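## Task

Bring plate hotel H1 into line with its manifest (slot 1: C15, slot 2: C51, slot 3: C16, slot 4: empty). When finished: every labelled plate named on the manifest sits fully home in its assigned slot with its ID label facing the front, and this includes any plate left on landing nest L1; every plate that is off the manifest or carries no label rests flat and inside the locators of an unoccupied quarantine nest (QR1 or QR2); any slot whose listed ID appears on no plate is left empty; plates that began correctly stored or already in quarantine stay exactly where they were. Release the plate and move the hand away at the end.

## Robot and tools

Robot: one 7-joint arm with a two-finger parallel gripper. The pads open to at most 84 mm. Plates, blocks and reservoirs can only be taken across their width, on the body above the base flange; pushing a pad down onto a flange can jam it, and opening may not release it.

Workcell: H1 is a 4-slot plate hotel, slot 1 lowest. A stored plate has a short end facing out and counts as home only when pushed against the back stop; sliding a plate along its shelf is allowed, but releasing one far short of home can make it tip off. A blank front end means the plate is either reversed or unlabelled. RG (a regrip nest in front of H1) and recovery nest N6 may be used as intermediate spots. L1 is the landing nest; QR1 and QR2 are quarantine nests, drawn in red. Every nest has a name label on the deck. Occasionally a held part gets a short external tug.

Frame: scene frame, origin on the table surface under the arm base, +z up, +x forward, +y to the left when facing +x. The base may be tilted against the table. Positions in results are metres and may be off, more so at long reach.

Tool execute_actions, argument actions: a list with zero or one item. Empty list: no command, just returns the state. An item with rows (and optional steps, 1 to 15, default 15): rows is a list of 1 to 15 rows, each row 8 numbers for the single arm, applied one per control step of 1/30 s; if fewer rows than steps, the last row repeats. Each row is absolute targets, not offsets: seven joint angles in radians in column order waist, shoulder, upper arm roll, elbow, forearm roll, wrist pitch, wrist roll, then the gripper opening on a -1 (closed) to +1 (fully open) scale. Stated joint ranges: waist -6.283..6.283, shoulder -2.059..2.094, upper arm roll -6.283..6.283, elbow -0.192..3.927, forearm roll -6.283..6.283, wrist pitch -1.693..3.142, wrist roll -6.283..6.283. Real ends may differ by up to 0.010 rad. A call is rejected (nothing sent) if some target exceeds its end by more than 0.010 rad and is beyond that joint's last reported angle. Targets past the real end are clipped, and the result may print "joint sent to its limit" (possibly about an earlier action); absence of that line proves nothing. An item with only steps (up to 300) is a wait: no new command, returning once that many steps have elapsed since the previous result, with thinking time included. Optional pictures (boolean) turns camera images on or off; they come by default.

Motion limits: joint targets move at most 3.14 rad/s, take 0.16 s to accelerate, and all joints are slowed to arrive together. Per step, each target is kept within 0.623 rad of the measured angle, and targets are scaled back if they would move the gripper over 70 mm from where it is. The arm keeps heading to the last row sent while you think or wait, until it has nearly stopped or a step is HELD; later motion needs a new action.

Gripper geometry: fingers point along gripper +z and close along its y axis. end_effector_position is the point between closed pads, roughly 2 cm behind the tips; closing pushes the tips about 10 mm further along +z.

Gripping: grip_measured is the measured opening on the command scale; Joint positions also gives the pad gap in metres (0.084 open). To keep hold, command an opening clearly below grip_measured; a bigger difference squeezes harder, up to about 24 N per pad for parts up to about 6 cm wide. -1 gives full force on parts about 0.5 mm thick or more. Resending grip_measured still presses lightly, less for wider parts, which may slip. Closing quickly can overshoot force and even pop the fingers open.

Result lines: a state line with end_effector_position (m), end_effector_quat_wxyz, linear (m/s) and angular (rad/s) velocity; Joint positions and Joint velocities (rad, rad/s, then pad gap m, m/s); grip_measured. "joint command not followed" means a clearance check altered or blocked targets (mounting blocks and posts count as the arm). HELD flags steps where your row was partly or wholly not sent. A torque fault happens when contact torque reaches a load limit (N m: waist 44.5, shoulder 44.5, upper arm roll 26.7, elbow 26.7, forearm roll 26.7, wrist pitch 17.8, wrist roll 17.8, held weight included): the arm backs that joint off, stays stopped 10 s and drops the rest of the call. Carrying a load warms motors; MOTOR HOT appears from 65 °C, and at 80 °C an OVER-TEMPERATURE FAULT brakes the arm until it cools.

Cameras: cam_head_left, cam_head_right, cam_high, cam_low, cam_wrist, each 504x504, in that order. zoom_image takes camera (one of those names) and region [x0, y0, x1, y1] in pixels of that camera's latest image, origin top-left, at most 504 by 504, and returns a closer view, useful for reading plate IDs.

finished_scene takes scene (the number of the current scene) and ends it irreversibly, reporting success and giving the next task. Replying without any tool call ends everything.

Avoid: dropping or knocking anything off the table, slamming, hard impacts or heavy pushes, plates falling off shelves, jamming pads on flanges, and faults or stops.

Each tool is called after "Call:" as a command line: name --argument value for each argument, lists and objects as JSON in quotes; but a table of rows of numbers goes row by row, as --pt "numbers of a row", without its own name.

## Session

Call:
execute_actions --actions '[]'

Scene clock: 0.00 s of 13600.00 s.
end_effector_position=(+0.1274, +0.4437, +0.2709) grip_measured=+1.00 end_effector_quat_wxyz=(+0.158, +0.959, +0.236, +0.022) end_effector_velocity=(-0.000, +0.000, +0.000) end_effector_angular_velocity=(+0.001, +0.000, +0.001)
Joint positions: [ 1.009 -0.344  0.505  0.863 -0.426  1.244  1.452  0.084]
Joint velocities: [ 0.    -0.001  0.001 -0.     0.    -0.    -0.     0.   ]

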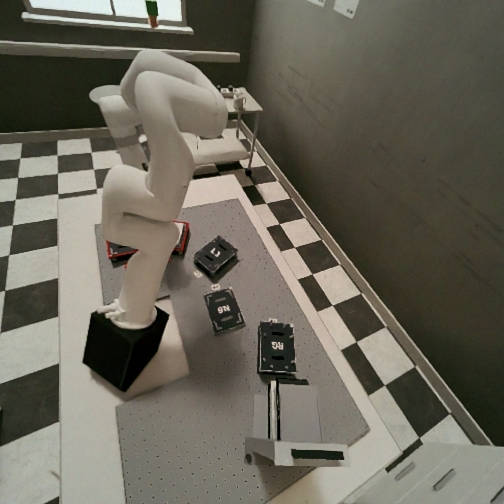

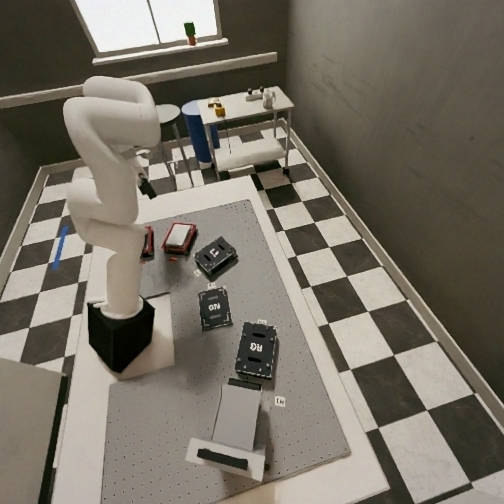

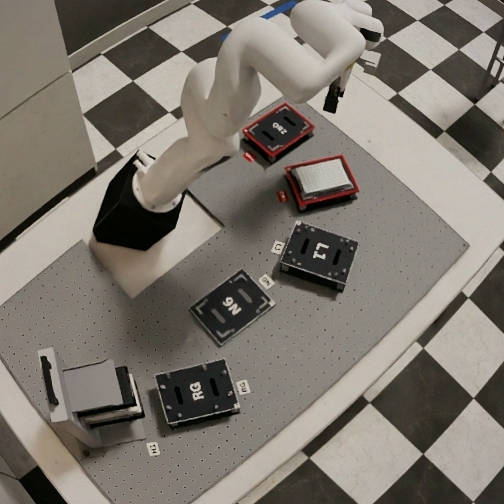

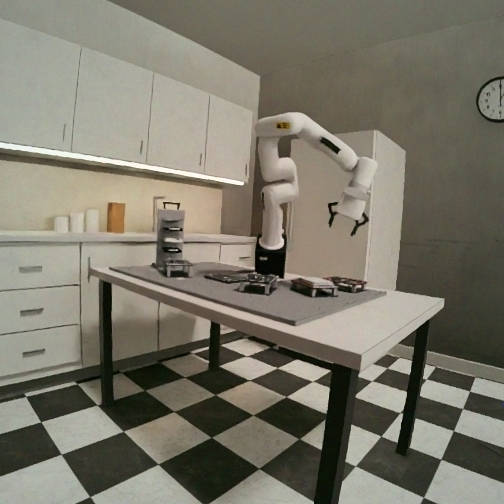

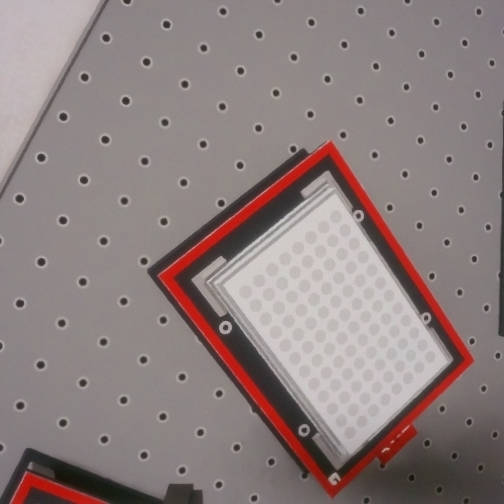

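Call:
zoom_image --camera "cam_low" --region '[130, 190, 220, 290]'

Call:
zoom_image --camera "cam_high" --region '[20, 330, 270, 480]'

Region (130, 190, 220, 290) of cam_low's 504x504 image, scaled by 5.040, with more detail than that image has; it fills the left 454 columns of this view, and the rest is white.

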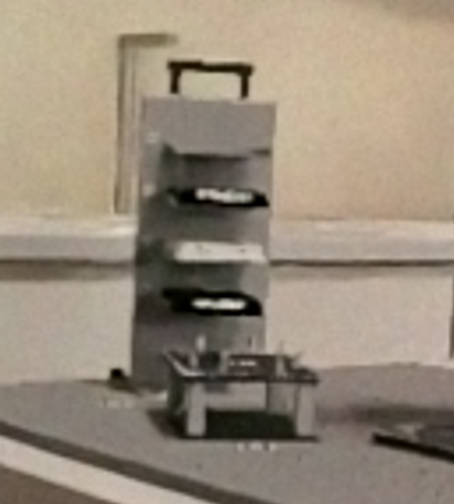

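Region (20, 330, 270, 480) of cam_high's 504x504 image, scaled by 2.016, with more detail than that image has; it fills the top 302 rows of this view, and the rest is white.

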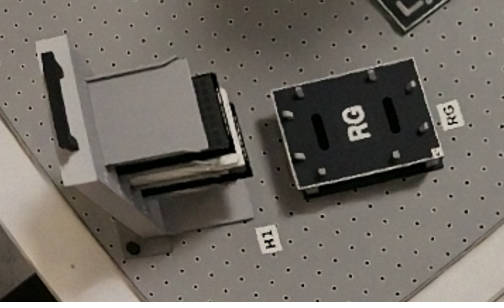

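Call:
execute_actions --actions '[{"rows":[[1.005,-0.343,0.503,0.863,-0.428,1.245,1.457,1],[0.995,-0.34,0.497,0.864,-0.433,1.247,1.47,1],[0.981,-0.335,0.49,0.865,-0.441,1.25,1.488,1],[0.962,-0.329,0.48,0.866,-0.451,1.255,1.512,1],[0.938,-0.322,0.467,0.868,-0.463,1.26,1.543,1],[0.914,-0.314,0.454,0.87,-0.475,1.265,1.573,1],[0.891,-0.307,0.442,0.872,-0.488,1.27,1.603,1],[0.867,-0.3,0.429,0.873,-0.5,1.276,1.634,1],[0.844,-0.292,0.417,0.875,-0.512,1.281,1.664,1],[0.82,-0.285,0.404,0.877,-0.525,1.286,1.694,1],[0.796,-0.278,0.391,0.878,-0.537,1.291,1.724,1],[0.773,-0.27,0.379,0.88,-0.549,1.297,1.755,1],[0.749,-0.263,0.366,0.882,-0.562,1.302,1.785,1],[0.725,-0.255,0.353,0.884,-0.574,1.307,1.815,1],[0.702,-0.248,0.341,0.885,-0.586,1.313,1.845,1]],"steps":15}]' --pictures false

Call:
execute_actions --actions '[{"rows":[[0.678,-0.241,0.328,0.887,-0.599,1.318,1.876,1],[0.655,-0.233,0.316,0.889,-0.611,1.323,1.906,1],[0.631,-0.226,0.303,0.89,-0.623,1.328,1.936,1],[0.607,-0.219,0.29,0.892,-0.636,1.334,1.966,1],[0.584,-0.211,0.278,0.894,-0.648,1.339,1.997,1],[0.56,-0.204,0.265,0.896,-0.66,1.344,2.027,1],[0.536,-0.196,0.252,0.897,-0.672,1.35,2.057,1],[0.513,-0.189,0.24,0.899,-0.685,1.355,2.087,1],[0.489,-0.182,0.227,0.901,-0.697,1.36,2.118,1],[0.466,-0.174,0.215,0.902,-0.709,1.365,2.148,1],[0.442,-0.167,0.202,0.904,-0.722,1.371,2.178,1],[0.418,-0.16,0.189,0.906,-0.734,1.376,2.208,1],[0.395,-0.152,0.177,0.908,-0.746,1.381,2.239,1],[0.371,-0.145,0.164,0.909,-0.759,1.386,2.269,1],[0.347,-0.137,0.151,0.911,-0.771,1.392,2.299,1]],"steps":15}]' --pictures false

Call:
execute_actions --actions '[{"rows":[[0.324,-0.13,0.139,0.913,-0.783,1.397,2.329,1],[0.3,-0.123,0.126,0.914,-0.796,1.402,2.36,1],[0.277,-0.115,0.114,0.916,-0.808,1.408,2.39,1],[0.253,-0.108,0.101,0.918,-0.82,1.413,2.42,1],[0.229,-0.098,0.088,0.921,-0.833,1.418,2.45,1],[0.206,-0.086,0.076,0.925,-0.845,1.423,2.48,1],[0.182,-0.07,0.063,0.93,-0.857,1.428,2.51,1],[0.159,-0.052,0.052,0.936,-0.868,1.432,2.54,1],[0.136,-0.032,0.042,0.943,-0.878,1.436,2.568,1],[0.114,-0.01,0.033,0.951,-0.887,1.439,2.595,1],[0.092,0.014,0.025,0.96,-0.895,1.442,2.62,1],[0.071,0.04,0.018,0.969,-0.902,1.444,2.644,1],[0.051,0.068,0.012,0.979,-0.908,1.445,2.666,1],[0.032,0.097,0.007,0.989,-0.913,1.446,2.686,1],[0.014,0.127,0.004,1.0,-0.917,1.446,2.705,1]],"steps":15}]' --pictures false

Call:
execute_actions --actions '[{"rows":[[-0.003,0.158,0.002,1.011,-0.92,1.446,2.722,1],[-0.018,0.19,0,1.023,-0.923,1.446,2.738,1],[-0.032,0.222,0,1.035,-0.925,1.446,2.752,1],[-0.045,0.254,0,1.047,-0.927,1.445,2.765,1],[-0.057,0.285,0,1.058,-0.928,1.445,2.777,1],[-0.068,0.315,0,1.069,-0.929,1.444,2.788,1],[-0.078,0.343,0,1.08,-0.93,1.444,2.799,1],[-0.087,0.368,0,1.089,-0.931,1.443,2.808,1],[-0.095,0.389,0,1.097,-0.931,1.443,2.816,1],[-0.102,0.406,0,1.103,-0.932,1.443,2.822,1],[-0.106,0.419,0,1.108,-0.932,1.442,2.827,1],[-0.109,0.426,0,1.111,-0.932,1.442,2.83,1],[-0.11,0.429,0,1.112,-0.932,1.4423,2.831,1]],"steps":15}]' --pictures false

Call:
execute_actions --actions '[{"steps":20}]'

Scene clock: 49.97 s of 13600.00 s.
end_effector_position=(+0.2490, +0.3970, +0.2206) grip_measured=+1.00 end_effector_quat_wxyz=(+0.255, +0.964, +0.007, +0.081) end_effector_velocity=(+0.355, -0.206, -0.121) end_effector_angular_velocity=(-0.468, -0.775, -1.272)
Joint positions: [ 0.805 -0.28   0.395  0.878 -0.532  1.289  1.712  0.084]
Joint velocities: [-0.626  0.197 -0.327  0.049 -0.327  0.138  0.801  0.   ]
Steps of this call (steps 1 to 90: nothing new was sent; then 46.47 s passed at rest; steps 91 to 105: all 15 steps of this action). Readings (joint positions):
91: [1.008 -0.344 0.505 0.863 -0.426 1.244 1.452]
92: [1.008 -0.344 0.505 0.863 -0.427 1.244 1.454]
94: [1.001 -0.342 0.502 0.864 -0.431 1.246 1.464]
98: [0.950 -0.326 0.475 0.868 -0.457 1.257 1.529]
105: the state above

Scene clock: 50.47 s of 13600.00 s.
end_effector_position=(+0.4011, +0.2525, +0.1886) grip_measured=+1.00 end_effector_quat_wxyz=(+0.380, +0.847, -0.313, +0.201) end_effector_velocity=(+0.239, -0.355, -0.004) end_effector_angular_velocity=(-0.576, -0.889, -1.066)
Joint positions: [ 0.495 -0.184  0.23   0.9   -0.694  1.359  2.11   0.084]
Joint velocities: [-0.612  0.191 -0.326  0.045 -0.319  0.135  0.781  0.   ]
Steps of this call (steps 1 to 15: all 15 steps of this action). Readings (joint positions):
1: [0.784 -0.273 0.384 0.879 -0.543 1.294 1.739]
2: [0.763 -0.267 0.373 0.881 -0.554 1.299 1.766]
4: [0.721 -0.254 0.351 0.884 -0.576 1.308 1.820]
8: [0.639 -0.228 0.307 0.890 -0.619 1.327 1.926]
15: the state above

Scene clock: 50.97 s of 13600.00 s.
end_effector_position=(+0.4779, +0.0558, +0.2040) grip_measured=+1.00 end_effector_quat_wxyz=(+0.475, +0.612, -0.537, +0.332) end_effector_velocity=(+0.052, -0.417, +0.004) end_effector_angular_velocity=(-0.802, -0.683, -0.874)
Joint positions: [ 0.187 -0.04   0.073  0.943 -0.848  1.423  2.5    0.084]
Joint velocities: [-0.642  0.565 -0.271  0.194 -0.268  0.096  0.768 -0.   ]
Steps of this call (steps 1 to 15: all 15 steps of this action). Readings (joint positions):
1: [0.475 -0.177 0.220 0.902 -0.704 1.363 2.136]
2: [0.455 -0.171 0.209 0.903 -0.715 1.368 2.162]
4: [0.414 -0.158 0.187 0.906 -0.736 1.377 2.214]
8: [0.333 -0.131 0.143 0.913 -0.779 1.395 2.318]
15: the state above

Scene clock: 51.47 s of 13600.00 s.
end_effector_position=(+0.4462, -0.1250, +0.1572) grip_measured=+1.00 end_effector_quat_wxyz=(+0.587, +0.397, -0.593, +0.382) end_effector_velocity=(-0.117, -0.202, -0.080) end_effector_angular_velocity=(-0.372, +0.036, -0.356)
Joint positions: [-0.091  0.389  0.001  1.094 -0.928  1.442  2.809  0.084]
Joint velocities: [-0.285  0.591 -0.064  0.175 -0.045  0.007  0.281 -0.   ]
Steps of this call (steps 1 to 15: all 15 steps of this action). Readings (joint positions):
1: [0.165 -0.021 0.064 0.950 -0.857 1.426 2.526]
2: [0.144 0.001 0.055 0.957 -0.865 1.429 2.551]
4: [0.101 0.051 0.041 0.975 -0.880 1.433 2.600]
8: [0.022 0.169 0.020 1.017 -0.904 1.439 2.689]
15: the state above

Scene clock: 52.13 s of 13600.00 s.
end_effector_position=(+0.4411, -0.1369, +0.1511) grip_measured=+1.00 end_effector_quat_wxyz=(+0.594, +0.384, -0.594, +0.384) end_effector_velocity=(-0.001, -0.001, -0.000) end_effector_angular_velocity=(-0.001, +0.002, -0.001)
Joint positions: [-0.11   0.429  0.     1.112 -0.932  1.442  2.831  0.084]
Joint velocities: [-0.001  0.002 -0.    -0.    -0.001  0.    -0.    -0.   ]
Steps of this call (steps 1 to 20: the robot went on to your last target). Readings (joint positions):
1: [-0.098 0.405 -0.001 1.099 -0.929 1.442 2.816]
2: [-0.103 0.414 -0.001 1.103 -0.930 1.442 2.822]
4: [-0.107 0.422 0.000 1.108 -0.931 1.442 2.827]
8: [-0.108 0.426 0.002 1.112 -0.932 1.442 2.830]
20: the state above

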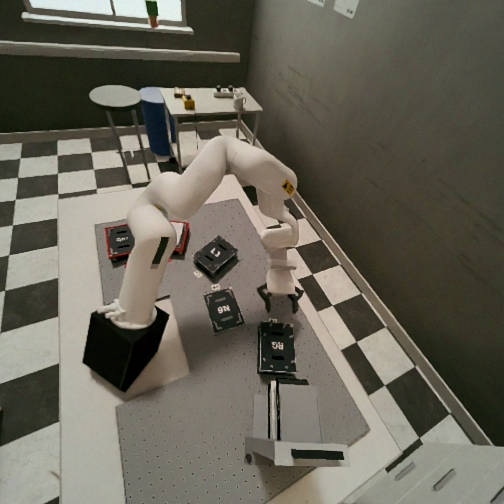

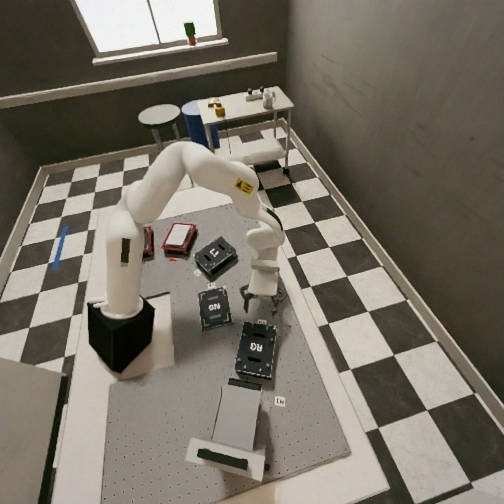

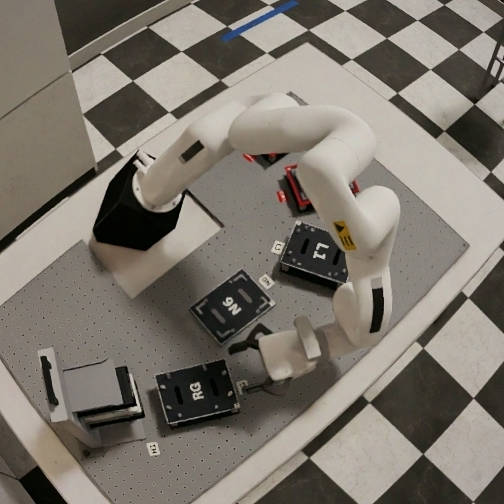

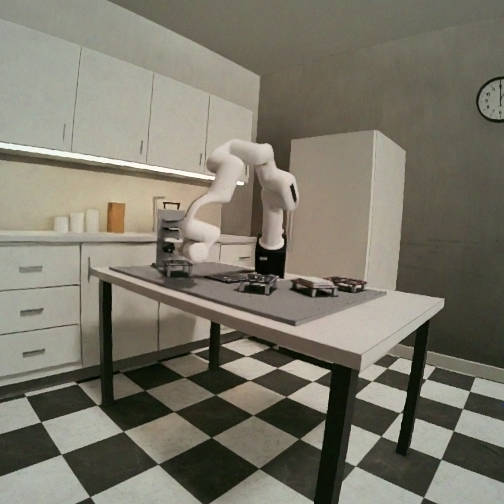

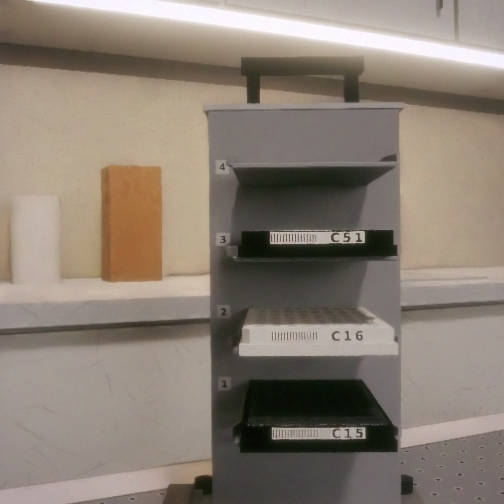

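Call:
zoom_image --camera "cam_wrist" --region '[195, 90, 415, 290]'

Call:
zoom_image --camera "cam_wrist" --region '[195, 290, 415, 490]'

Region (195, 90, 415, 290) of cam_wrist's 504x504 image, scaled by 2.291, with more detail than that image has; it fills the top 458 rows of this view, and the rest is white.

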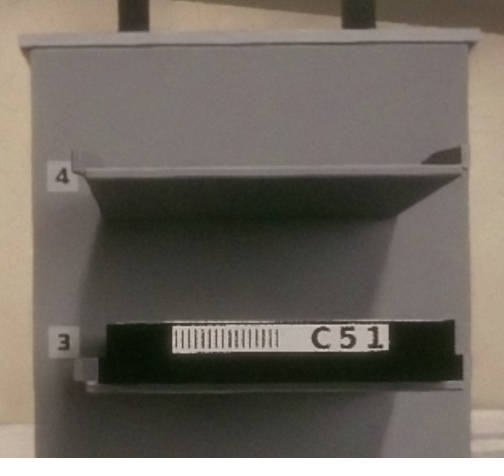

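Region (195, 290, 415, 490) of cam_wrist's 504x504 image, scaled by 2.291, with more detail than that image has; it fills the top 458 rows of this view, and the rest is white.

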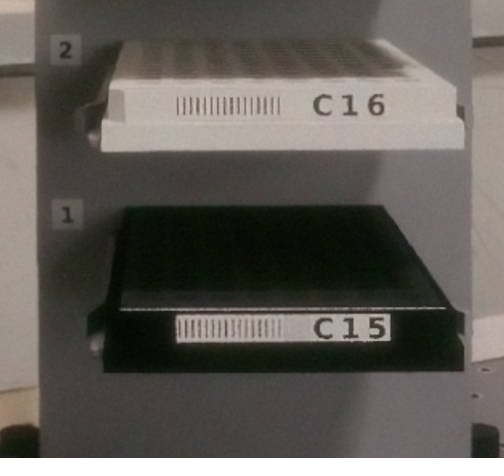

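Call:
execute_actions --actions '[{"rows":[[-0.114,0.4265,0,1.1088,-0.9346,1.44,2.8301,1],[-0.1252,0.4194,0,1.1,-0.9416,1.4338,2.8278,1],[-0.1422,0.4087,0,1.0866,-0.9524,1.4242,2.8241,1],[-0.1642,0.3948,0,1.0693,-0.9664,1.4118,2.8194,1],[-0.1902,0.3783,0,1.0488,-0.9828,1.3972,2.8139,1],[-0.219,0.3601,0,1.0261,-1.0011,1.381,2.8077,1],[-0.2493,0.341,0,1.0022,-1.0203,1.364,2.8013,1],[-0.2803,0.3214,0,0.9777,-1.04,1.3465,2.7946,1],[-0.3106,0.3023,0,0.9538,-1.0592,1.3295,2.7882,1],[-0.3394,0.2841,0,0.9311,-1.0775,1.3133,2.782,1],[-0.3654,0.2676,0,0.9106,-1.0939,1.2987,2.7765,1],[-0.3874,0.2537,0,0.8933,-1.1079,1.2863,2.7718,1],[-0.4044,0.243,0,0.8799,-1.1187,1.2767,2.7681,1],[-0.4156,0.2359,0,0.8711,-1.1257,1.2705,2.7658,1],[-0.4196,0.2334,0,0.8679,-1.1283,1.2682,2.7649,1]],"steps":15}]' --pictures false

Call:
execute_actions --actions '[{"steps":20}]'

Call:
zoom_image --camera "cam_wrist" --region '[160, 260, 482, 504]'

Scene clock: 124.13 s of 13600.00 s.
end_effector_position=(+0.4033, -0.2270, +0.2209) grip_measured=+1.00 end_effector_quat_wxyz=(+0.600, +0.371, -0.601, +0.376) end_effector_velocity=(-0.146, -0.201, +0.182) end_effector_angular_velocity=(-0.005, +0.014, -0.109)
Joint positions: [-0.36   0.272 -0.004  0.916 -1.089  1.304  2.778  0.084]
Joint velocities: [-0.658 -0.414 -0.012 -0.517 -0.407 -0.356 -0.137 -0.   ]
Steps of this call (steps 1 to 15: the robot went on to your last target; steps 16 to 90: nothing new was sent; then 68.50 s passed at rest; steps 91 to 105: all 15 steps of this action). Readings (joint positions):
91: [-0.110 0.429 0.000 1.112 -0.932 1.442 2.831]
92: [-0.111 0.428 0.000 1.111 -0.933 1.441 2.831]
94: [-0.119 0.423 0.002 1.104 -0.939 1.436 2.829]
98: [-0.178 0.385 0.002 1.057 -0.976 1.402 2.816]
105: the state above

Scene clock: 124.80 s of 13600.00 s.
end_effector_position=(+0.3908, -0.2427, +0.2350) grip_measured=+1.00 end_effector_quat_wxyz=(+0.601, +0.372, -0.601, +0.372) end_effector_velocity=(-0.001, -0.001, +0.001) end_effector_angular_velocity=(-0.001, +0.000, -0.001)
Joint positions: [-0.419  0.234  0.     0.868 -1.128  1.268  2.765  0.084]
Joint velocities: [-0.002 -0.    -0.001 -0.001 -0.002 -0.     0.     0.   ]
Steps of this call (steps 1 to 20: the robot went on to your last target). Readings (joint positions):
1: [-0.380 0.259 -0.004 0.901 -1.101 1.293 2.774]
2: [-0.395 0.250 -0.004 0.889 -1.110 1.285 2.771]
4: [-0.410 0.240 -0.003 0.877 -1.121 1.276 2.768]
8: [-0.416 0.235 0.002 0.870 -1.127 1.269 2.765]
20: the state above

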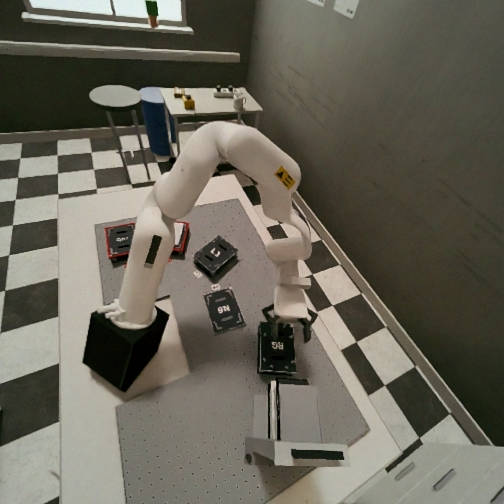

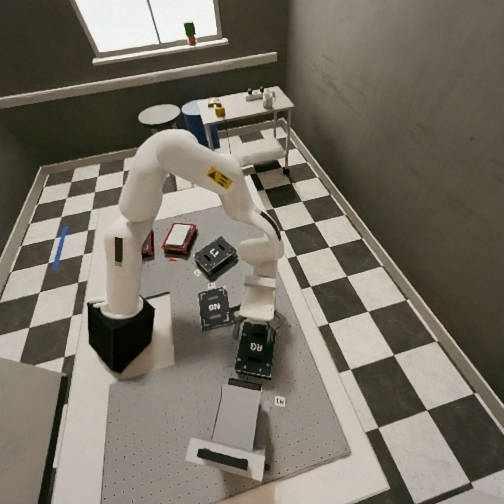

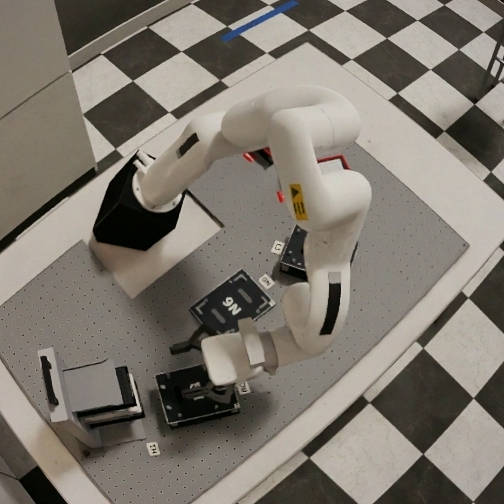

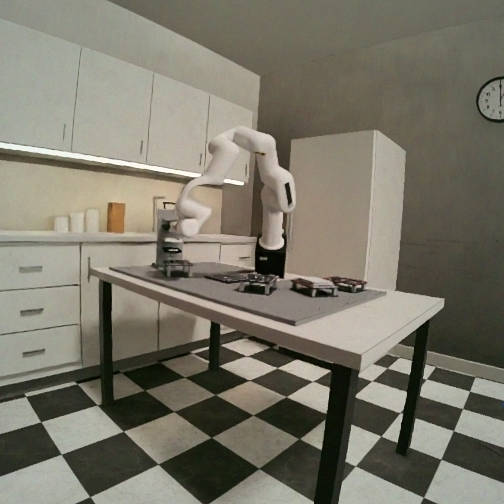

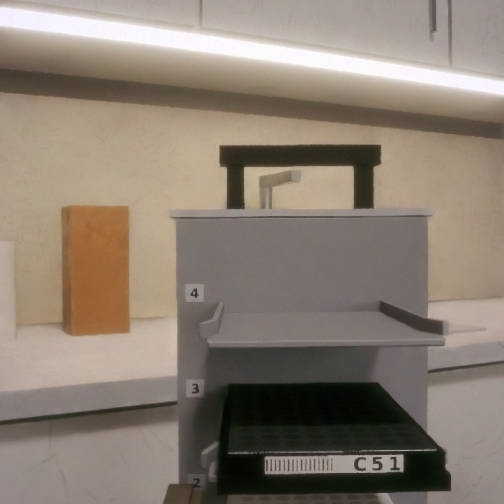

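Region (160, 260, 482, 504) of cam_wrist's 504x504 image, scaled by 1.565, with more detail than that image has; it fills the top 382 rows of this view, and the rest is white.

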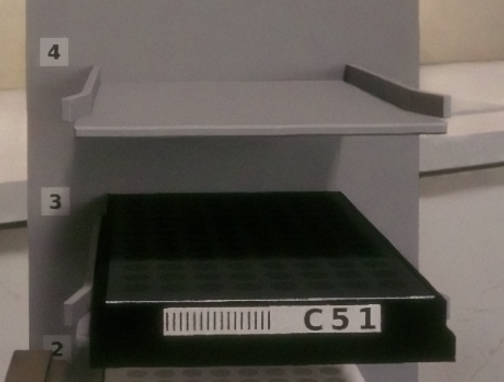

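Call:
execute_actions --actions '[{"rows":[[-0.4242,0.235,0,0.8668,-1.1326,1.2647,2.7664,1],[-0.4366,0.2395,0,0.8642,-1.1444,1.2555,2.7705,1],[-0.4549,0.2463,0,0.8608,-1.1618,1.2417,2.7765,1],[-0.4771,0.2549,0,0.8573,-1.1829,1.2256,2.7838,1],[-0.5013,0.265,0,0.8541,-1.2058,1.2082,2.7918,1],[-0.5255,0.2757,0,0.8518,-1.2287,1.1911,2.7997,1],[-0.5477,0.2861,0,0.8503,-1.2498,1.1756,2.807,1],[-0.566,0.295,0,0.8496,-1.2672,1.1632,2.813,1],[-0.5784,0.3012,0,0.8494,-1.279,1.1548,2.8171,1],[-0.583,0.3036,0,0.8494,-1.2833,1.1517,2.8186,1]],"steps":15}]' --pictures false

Call:
execute_actions --actions '[{"steps":15}]'

Call:
zoom_image --camera "cam_wrist" --region '[150, 380, 300, 504]'

Call:
zoom_image --camera "cam_wrist" --region '[140, 260, 504, 504]'

Scene clock: 137.97 s of 13600.00 s.
end_effector_position=(+0.3592, -0.3041, +0.2362) grip_measured=+1.00 end_effector_quat_wxyz=(+0.603, +0.370, -0.601, +0.372) end_effector_velocity=(+0.010, -0.014, -0.017) end_effector_angular_velocity=(+0.047, -0.011, +0.065)
Joint positions: [-0.578  0.301 -0.002  0.849 -1.277  1.157  2.816  0.084]
Joint velocities: [-0.066  0.03   0.043  0.009 -0.088 -0.074  0.032  0.   ]
Steps of this call (steps 1 to 15: the robot went on to your last target; steps 16 to 90: nothing new was sent; then 9.67 s passed at rest; steps 91 to 105: all 15 steps of this action). Readings (joint positions):
91: [-0.420 0.233 0.000 0.868 -1.128 1.268 2.765]
92: [-0.421 0.234 0.000 0.868 -1.130 1.267 2.765]
94: [-0.430 0.237 0.002 0.866 -1.139 1.259 2.769]
98: [-0.489 0.260 0.001 0.857 -1.195 1.217 2.788]
105: the state above

Scene clock: 138.47 s of 13600.00 s.
end_effector_position=(+0.3596, -0.3054, +0.2352) grip_measured=+1.00 end_effector_quat_wxyz=(+0.601, +0.372, -0.601, +0.372) end_effector_velocity=(-0.001, -0.001, -0.000) end_effector_angular_velocity=(-0.000, -0.000, -0.001)
Joint positions: [-0.583  0.303  0.     0.849 -1.283  1.152  2.819  0.084]
Joint velocities: [-0.001  0.001 -0.001  0.    -0.    -0.001  0.001 -0.   ]
Steps of this call (steps 1 to 15: the robot went on to your last target). Readings (joint positions):
1: [-0.579 0.302 -0.001 0.849 -1.279 1.155 2.817]
2: [-0.580 0.302 0.000 0.850 -1.280 1.154 2.818]
4: [-0.581 0.303 0.001 0.850 -1.282 1.152 2.818]
8: [-0.582 0.303 0.001 0.850 -1.283 1.152 2.818]
15: the state above
The arm was judged still, so your last target was given up. Only a new action makes it travel on or press farther. Fingers that are still opening or closing keep moving.

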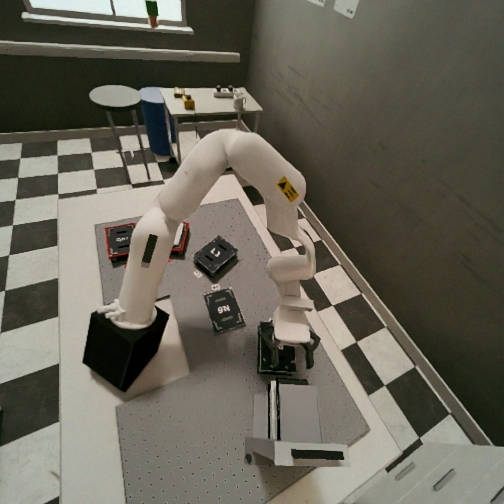

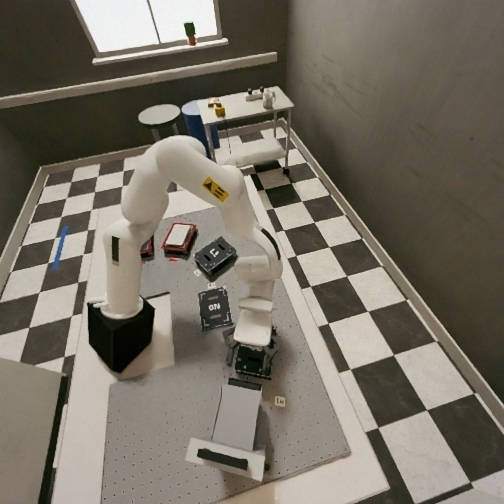

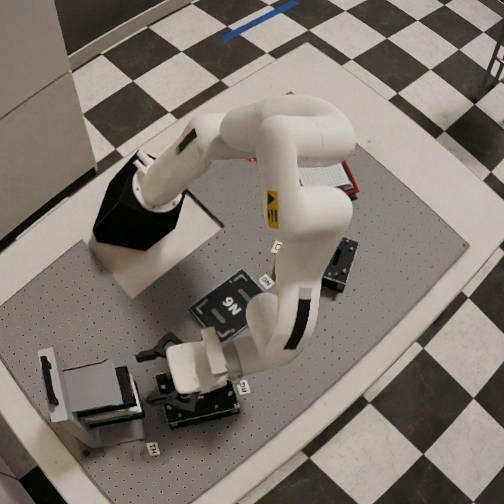

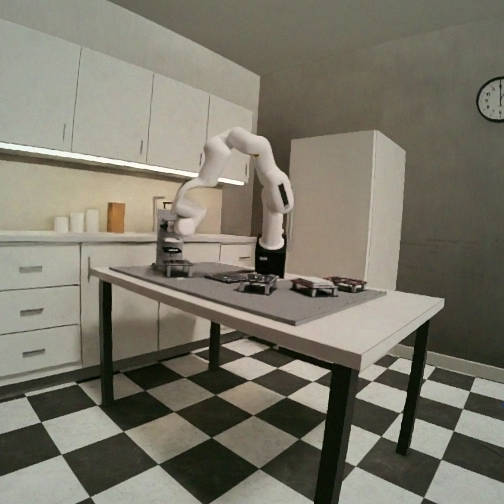

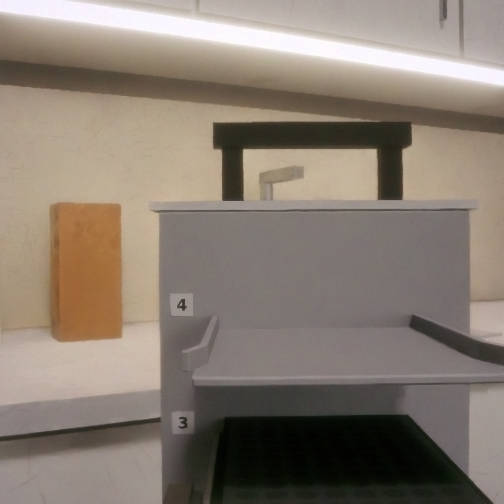

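Region (150, 380, 300, 504) of cam_wrist's 504x504 image, scaled by 3.360, with more detail than that image has; it fills the top 417 rows of this view, and the rest is white.

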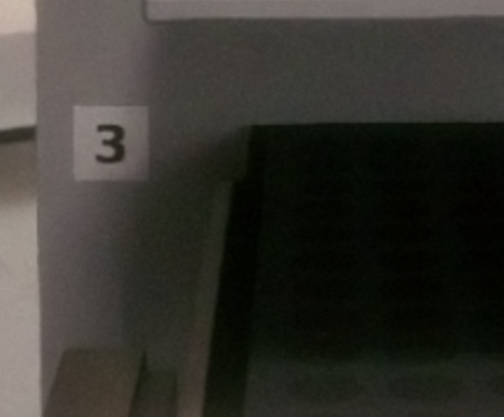

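Region (140, 260, 504, 504) of cam_wrist's 504x504 image, scaled by 1.385, with more detail than that image has; it fills the top 338 rows of this view, and the rest is white.

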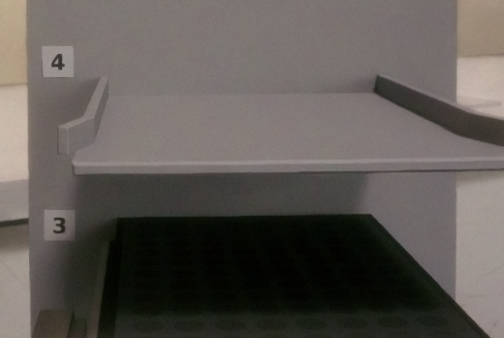

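Call:
zoom_image --camera "cam_wrist" --region '[150, 300, 250, 400]'

Call:
zoom_image --camera "cam_wrist" --region '[394, 300, 504, 400]'

Call:
zoom_image --camera "cam_wrist" --region '[394, 404, 504, 504]'

Region (150, 300, 250, 400) of cam_wrist's 504x504 image, scaled by 5.040, with more detail than that image has.

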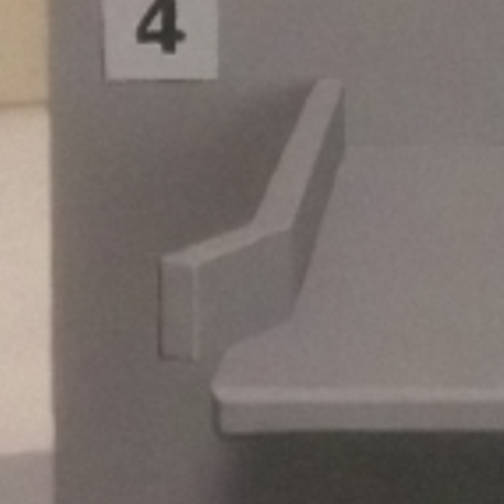

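Region (394, 300, 504, 400) of cam_wrist's 504x504 image, scaled by 4.582, with more detail than that image has; it fills the top 458 rows of this view, and the rest is white.

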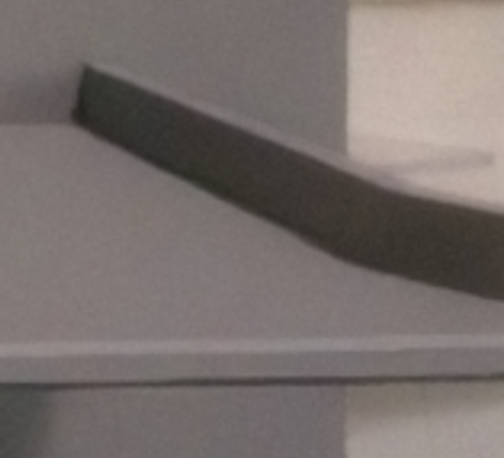

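Region (394, 404, 504, 504) of cam_wrist's 504x504 image, scaled by 4.582, with more detail than that image has; it fills the top 458 rows of this view, and the rest is white.

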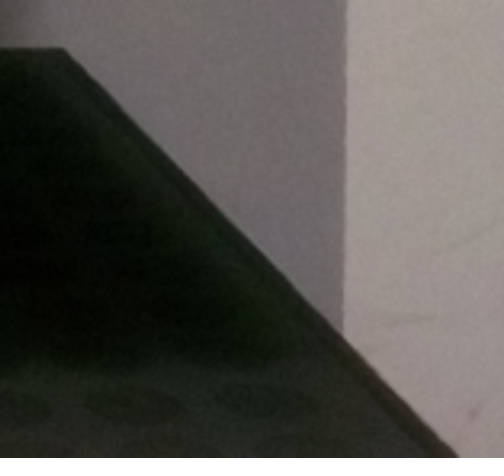

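Call:
execute_actions --actions '[{"rows":[[-0.586,0.3053,0,0.8497,-1.2863,1.1499,2.8196,1],[-0.593,0.3092,0,0.8504,-1.2932,1.1455,2.8219,1],[-0.6015,0.314,0,0.8513,-1.3017,1.1403,2.8247,1],[-0.611,0.3195,0,0.8525,-1.3112,1.1345,2.8278,1],[-0.6195,0.3245,0,0.8536,-1.3197,1.1293,2.8306,1],[-0.626,0.3283,0,0.8545,-1.3261,1.1254,2.8327,1],[-0.6294,0.3303,0,0.855,-1.3295,1.1233,2.8338,1]],"steps":15}]' --pictures false

Call:
execute_actions --actions '[{"steps":8}]'

Call:
zoom_image --camera "cam_head_right" --region '[210, 340, 290, 410]'

Call:
zoom_image --camera "cam_high" --region '[90, 330, 190, 430]'

Scene clock: 244.80 s of 13600.00 s.
end_effector_position=(+0.3513, -0.3230, +0.2351) grip_measured=+1.00 end_effector_quat_wxyz=(+0.601, +0.372, -0.601, +0.372) end_effector_velocity=(+0.004, +0.000, -0.003) end_effector_angular_velocity=(+0.008, -0.001, +0.013)
Joint positions: [-0.629  0.33   0.     0.855 -1.329  1.124  2.834  0.084]
Joint velocities: [-0.004  0.003  0.008  0.003 -0.009 -0.007  0.003  0.   ]
Steps of this call (steps 1 to 90: nothing new was sent; then 102.83 s passed at rest; steps 91 to 105: all 15 steps of this action). Readings (joint positions):
91: [-0.583 0.304 0.000 0.849 -1.283 1.152 2.819]
92: [-0.584 0.304 0.000 0.850 -1.284 1.151 2.819]
94: [-0.589 0.307 0.001 0.850 -1.290 1.147 2.821]
98: [-0.614 0.322 -0.000 0.853 -1.314 1.133 2.829]
105: the state above

Scene clock: 245.07 s of 13600.00 s.
end_effector_position=(+0.3511, -0.3233, +0.2352) grip_measured=+1.00 end_effector_quat_wxyz=(+0.601, +0.372, -0.601, +0.372) end_effector_velocity=(-0.001, -0.001, +0.001) end_effector_angular_velocity=(-0.001, +0.001, -0.000)
Joint positions: [-0.629  0.33   0.     0.855 -1.329  1.123  2.834  0.084]
Joint velocities: [-0.001  0.    -0.001 -0.    -0.002  0.001  0.    -0.   ]
Steps of this call (steps 1 to 8: the robot went on to your last target). Readings (joint positions):
1: [-0.629 0.330 0.000 0.855 -1.329 1.124 2.834]
2: [-0.629 0.330 0.000 0.855 -1.329 1.123 2.834]
4: [-0.629 0.330 0.000 0.855 -1.329 1.123 2.834]
8: the state above

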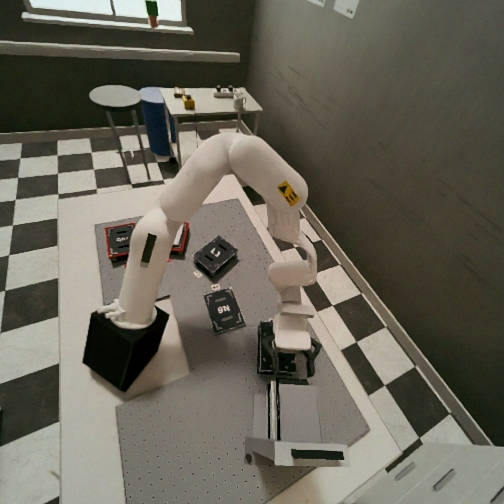

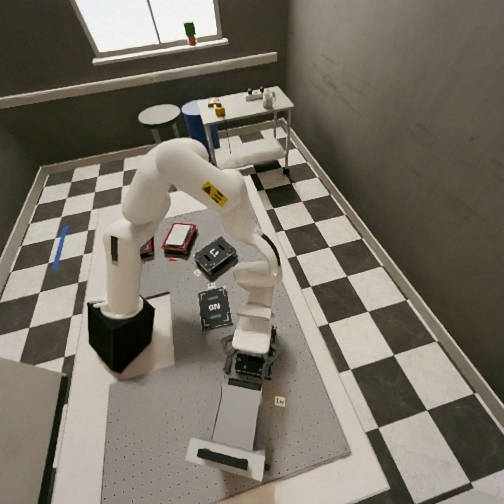

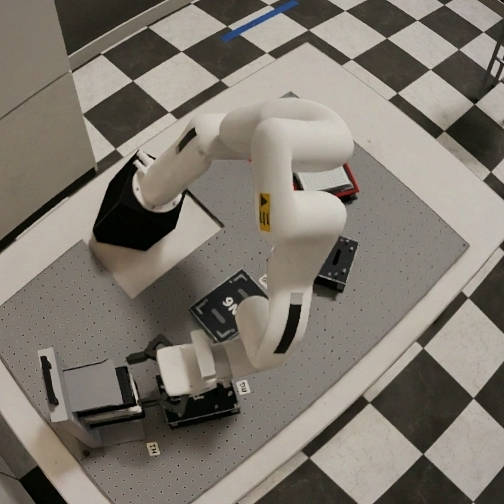

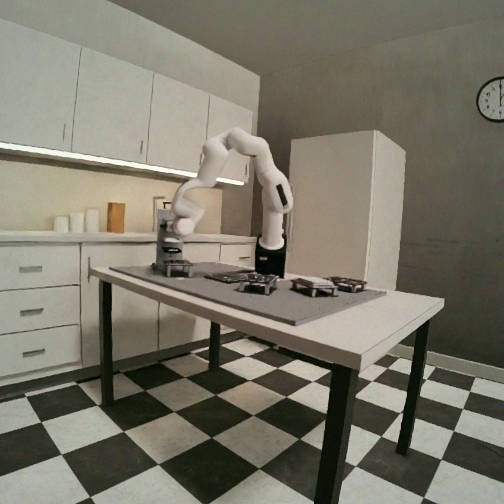

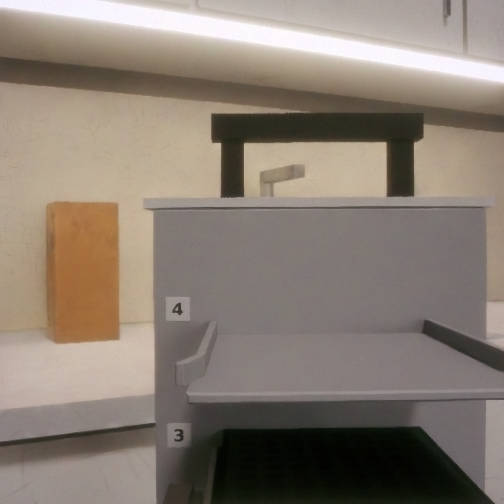

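Region (210, 340, 290, 410) of cam_head_right's 504x504 image, scaled by 6.300, with more detail than that image has; it fills the top 441 rows of this view, and the rest is white.

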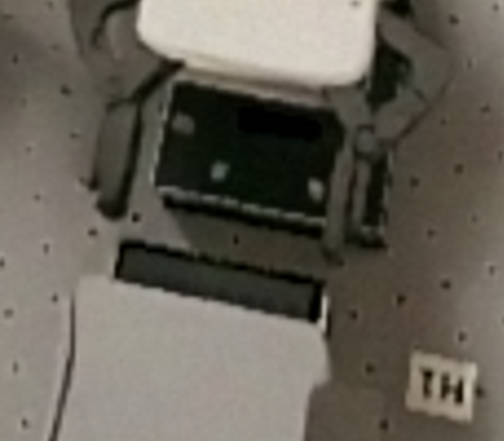

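Region (90, 330, 190, 430) of cam_high's 504x504 image, scaled by 5.040, with more detail than that image has.

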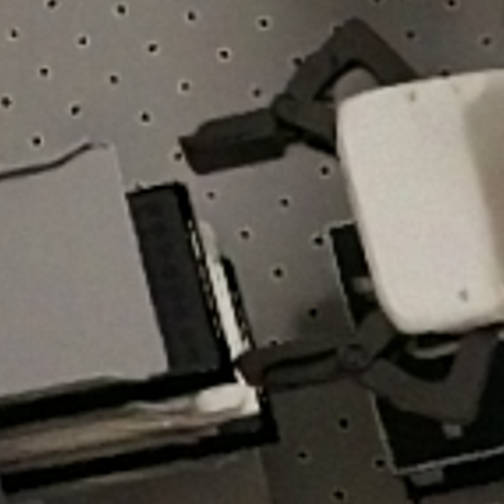

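Call:
execute_actions --actions '[{"rows":[[-0.6323,0.332,0,0.8555,-1.3324,1.1216,2.8348,1],[-0.6352,0.3338,0,0.8559,-1.3354,1.1199,2.8358,1],[-0.6381,0.3355,0,0.8564,-1.3383,1.1182,2.8369,1],[-0.641,0.3372,0,0.8568,-1.3413,1.1165,2.8379,1],[-0.6438,0.339,0,0.8573,-1.3442,1.1148,2.8389,1],[-0.6467,0.3407,0,0.8577,-1.3472,1.1131,2.8399,1],[-0.6496,0.3424,0,0.8582,-1.3501,1.1114,2.841,1],[-0.6524,0.3442,0,0.8586,-1.3531,1.1097,2.842,1]],"steps":15}]' --pictures false

Scene clock: 256.67 s of 13600.00 s.
end_effector_position=(+0.3467, -0.3321, +0.2352) grip_measured=+1.00 end_effector_quat_wxyz=(+0.601, +0.372, -0.601, +0.372) end_effector_velocity=(+0.002, -0.001, -0.002) end_effector_angular_velocity=(+0.006, -0.000, +0.009)
Joint positions: [-0.652  0.344 -0.     0.858 -1.352  1.11   2.842  0.084]
Joint velocities: [-0.004  0.003  0.005  0.002 -0.009 -0.006  0.003  0.   ]
Steps of this call (steps 1 to 15: the robot went on to your last target; steps 16 to 90: nothing new was sent; then 8.10 s passed at rest; steps 91 to 105: all 15 steps of this action). Readings (joint positions):
91: [-0.629 0.330 0.000 0.855 -1.330 1.123 2.834]
92: [-0.630 0.331 0.000 0.855 -1.330 1.123 2.834]
94: [-0.633 0.332 0.000 0.856 -1.333 1.121 2.835]
98: [-0.643 0.338 -0.000 0.857 -1.343 1.115 2.839]
105: the state above

Call:
execute_actions --actions '[{"rows":[[-0.6547,0.3456,0,0.859,-1.3555,1.1084,2.8428,1],[-0.657,0.3471,0,0.8595,-1.3578,1.1071,2.8437,1],[-0.6593,0.3485,0,0.8599,-1.3602,1.1058,2.8445,1],[-0.6616,0.3499,0,0.8604,-1.3626,1.1044,2.8453,1],[-0.6639,0.3514,0,0.8608,-1.365,1.1031,2.8461,1]],"steps":13}]' --pictures false

Scene clock: 261.97 s of 13600.00 s.
end_effector_position=(+0.3444, -0.3366, +0.2352) grip_measured=+1.00 end_effector_quat_wxyz=(+0.601, +0.372, -0.601, +0.372) end_effector_velocity=(+0.001, +0.000, -0.001) end_effector_angular_velocity=(+0.003, -0.001, +0.004)
Joint positions: [-0.664  0.351 -0.     0.861 -1.365  1.103  2.846  0.084]
Joint velocities: [-0.001  0.002  0.003  0.001 -0.003 -0.002  0.002  0.   ]
Steps of this call (steps 1 to 15: the robot went on to your last target; steps 16 to 90: nothing new was sent; then 1.87 s passed at rest; steps 91 to 103: all 13 steps of this action). Readings (joint positions):
91: [-0.652 0.344 0.000 0.859 -1.353 1.110 2.842]
92: [-0.653 0.344 0.000 0.859 -1.354 1.109 2.842]
94: [-0.655 0.346 0.000 0.859 -1.356 1.108 2.843]
98: [-0.662 0.350 -0.000 0.860 -1.363 1.105 2.845]
103: the state above

Call:
execute_actions --actions '[{"rows":[[-0.668,0.354,0,0.8617,-1.3692,1.1009,2.8476,1],[-0.674,0.3579,0,0.863,-1.3755,1.0975,2.8498,1],[-0.6812,0.3626,0,0.8647,-1.383,1.0935,2.8524,1],[-0.6888,0.3676,0,0.8665,-1.391,1.0894,2.8552,1],[-0.6965,0.3727,0,0.8685,-1.399,1.0853,2.858,1],[-0.7041,0.3778,0,0.8705,-1.407,1.0811,2.8607,1],[-0.7117,0.3831,0,0.8727,-1.4151,1.0771,2.8635,1],[-0.7194,0.3884,0,0.875,-1.4232,1.0732,2.8664,1],[-0.727,0.3938,0,0.8774,-1.4313,1.0693,2.8692,1],[-0.7342,0.399,0,0.8798,-1.439,1.0657,2.8719,1],[-0.7402,0.4033,0,0.8819,-1.4454,1.0627,2.8741,1],[-0.7442,0.4062,0,0.8833,-1.4497,1.0607,2.8756,1]],"steps":15}]' --pictures false

Call:
execute_actions --actions '[{"steps":10}]'

Call:
zoom_image --camera "cam_wrist" --region '[140, 400, 504, 504]'

Scene clock: 271.57 s of 13600.00 s.
end_effector_position=(+0.3292, -0.3662, +0.2357) grip_measured=+1.00 end_effector_quat_wxyz=(+0.602, +0.371, -0.601, +0.372) end_effector_velocity=(-0.021, -0.036, +0.001) end_effector_angular_velocity=(-0.002, +0.000, -0.005)
Joint positions: [-0.738  0.402 -0.001  0.881 -1.442  1.065  2.873  0.084]
Joint velocities: [-0.089  0.062 -0.003  0.026 -0.093 -0.044  0.032  0.   ]
Steps of this call (steps 1 to 15: the robot went on to your last target; steps 16 to 90: nothing new was sent; then 6.10 s passed at rest; steps 91 to 105: all 15 steps of this action). Readings (joint positions):
91: [-0.664 0.351 0.000 0.861 -1.365 1.103 2.846]
92: [-0.665 0.352 0.000 0.861 -1.366 1.102 2.847]
94: [-0.670 0.355 0.001 0.862 -1.372 1.099 2.849]
98: [-0.694 0.371 0.000 0.868 -1.396 1.087 2.857]
105: the state above

Scene clock: 271.90 s of 13600.00 s.
end_effector_position=(+0.3289, -0.3682, +0.2351) grip_measured=+1.00 end_effector_quat_wxyz=(+0.601, +0.372, -0.601, +0.372) end_effector_velocity=(-0.002, -0.001, +0.001) end_effector_angular_velocity=(-0.001, +0.001, -0.002)
Joint positions: [-0.744  0.406  0.     0.883 -1.45   1.061  2.876  0.084]
Joint velocities: [-0.003  0.002 -0.002 -0.    -0.003 -0.001  0.001  0.   ]
Steps of this call (steps 1 to 10: the robot went on to your last target). Readings (joint positions):
1: [-0.740 0.403 -0.001 0.882 -1.445 1.063 2.874]
2: [-0.742 0.404 -0.001 0.882 -1.446 1.062 2.874]
4: [-0.743 0.405 0.000 0.883 -1.448 1.061 2.875]
8: [-0.744 0.406 0.000 0.883 -1.449 1.061 2.875]
10: the state above

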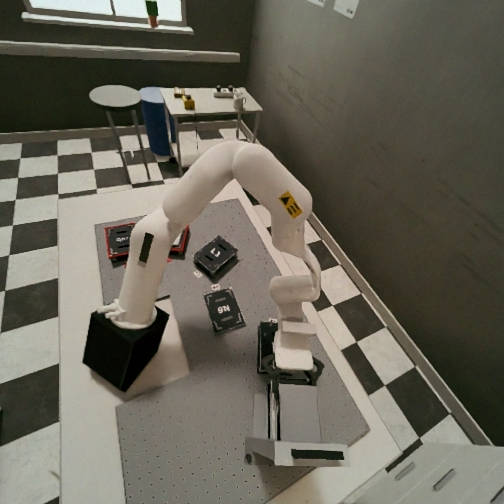

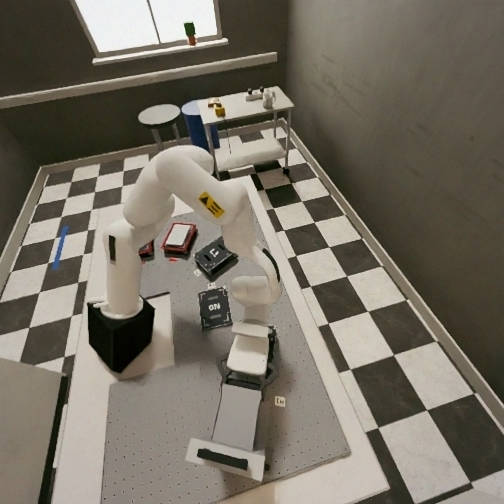

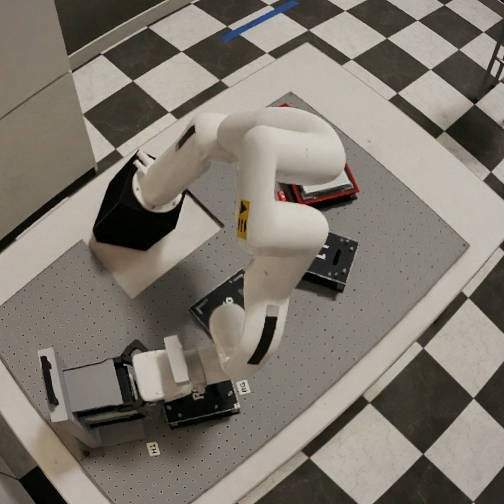

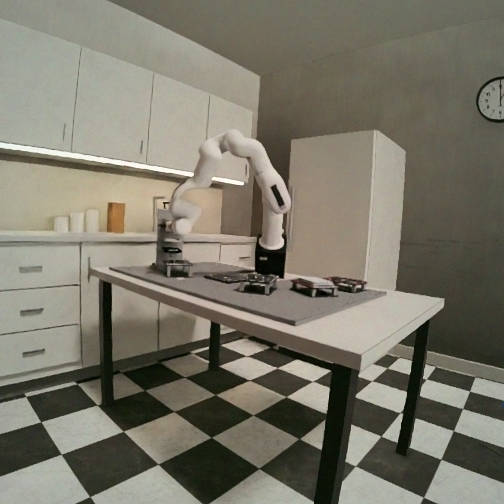

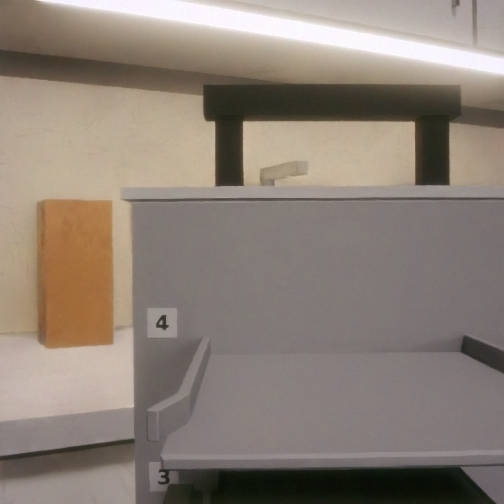

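Region (140, 400, 504, 504) of cam_wrist's 504x504 image, scaled by 1.385, with more detail than that image has; it fills the top 144 rows of this view, and the rest is white.

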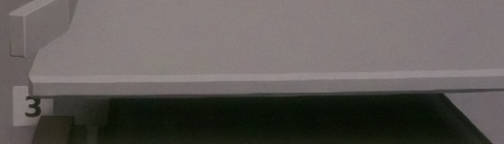

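Call:
zoom_image --camera "cam_wrist" --region '[130, 324, 250, 504]'

Region (130, 324, 250, 504) of cam_wrist's 504x504 image, scaled by 2.800, with more detail than that image has.

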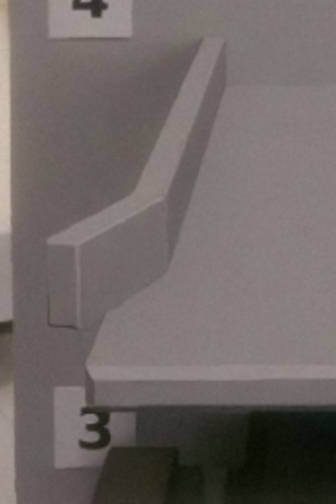

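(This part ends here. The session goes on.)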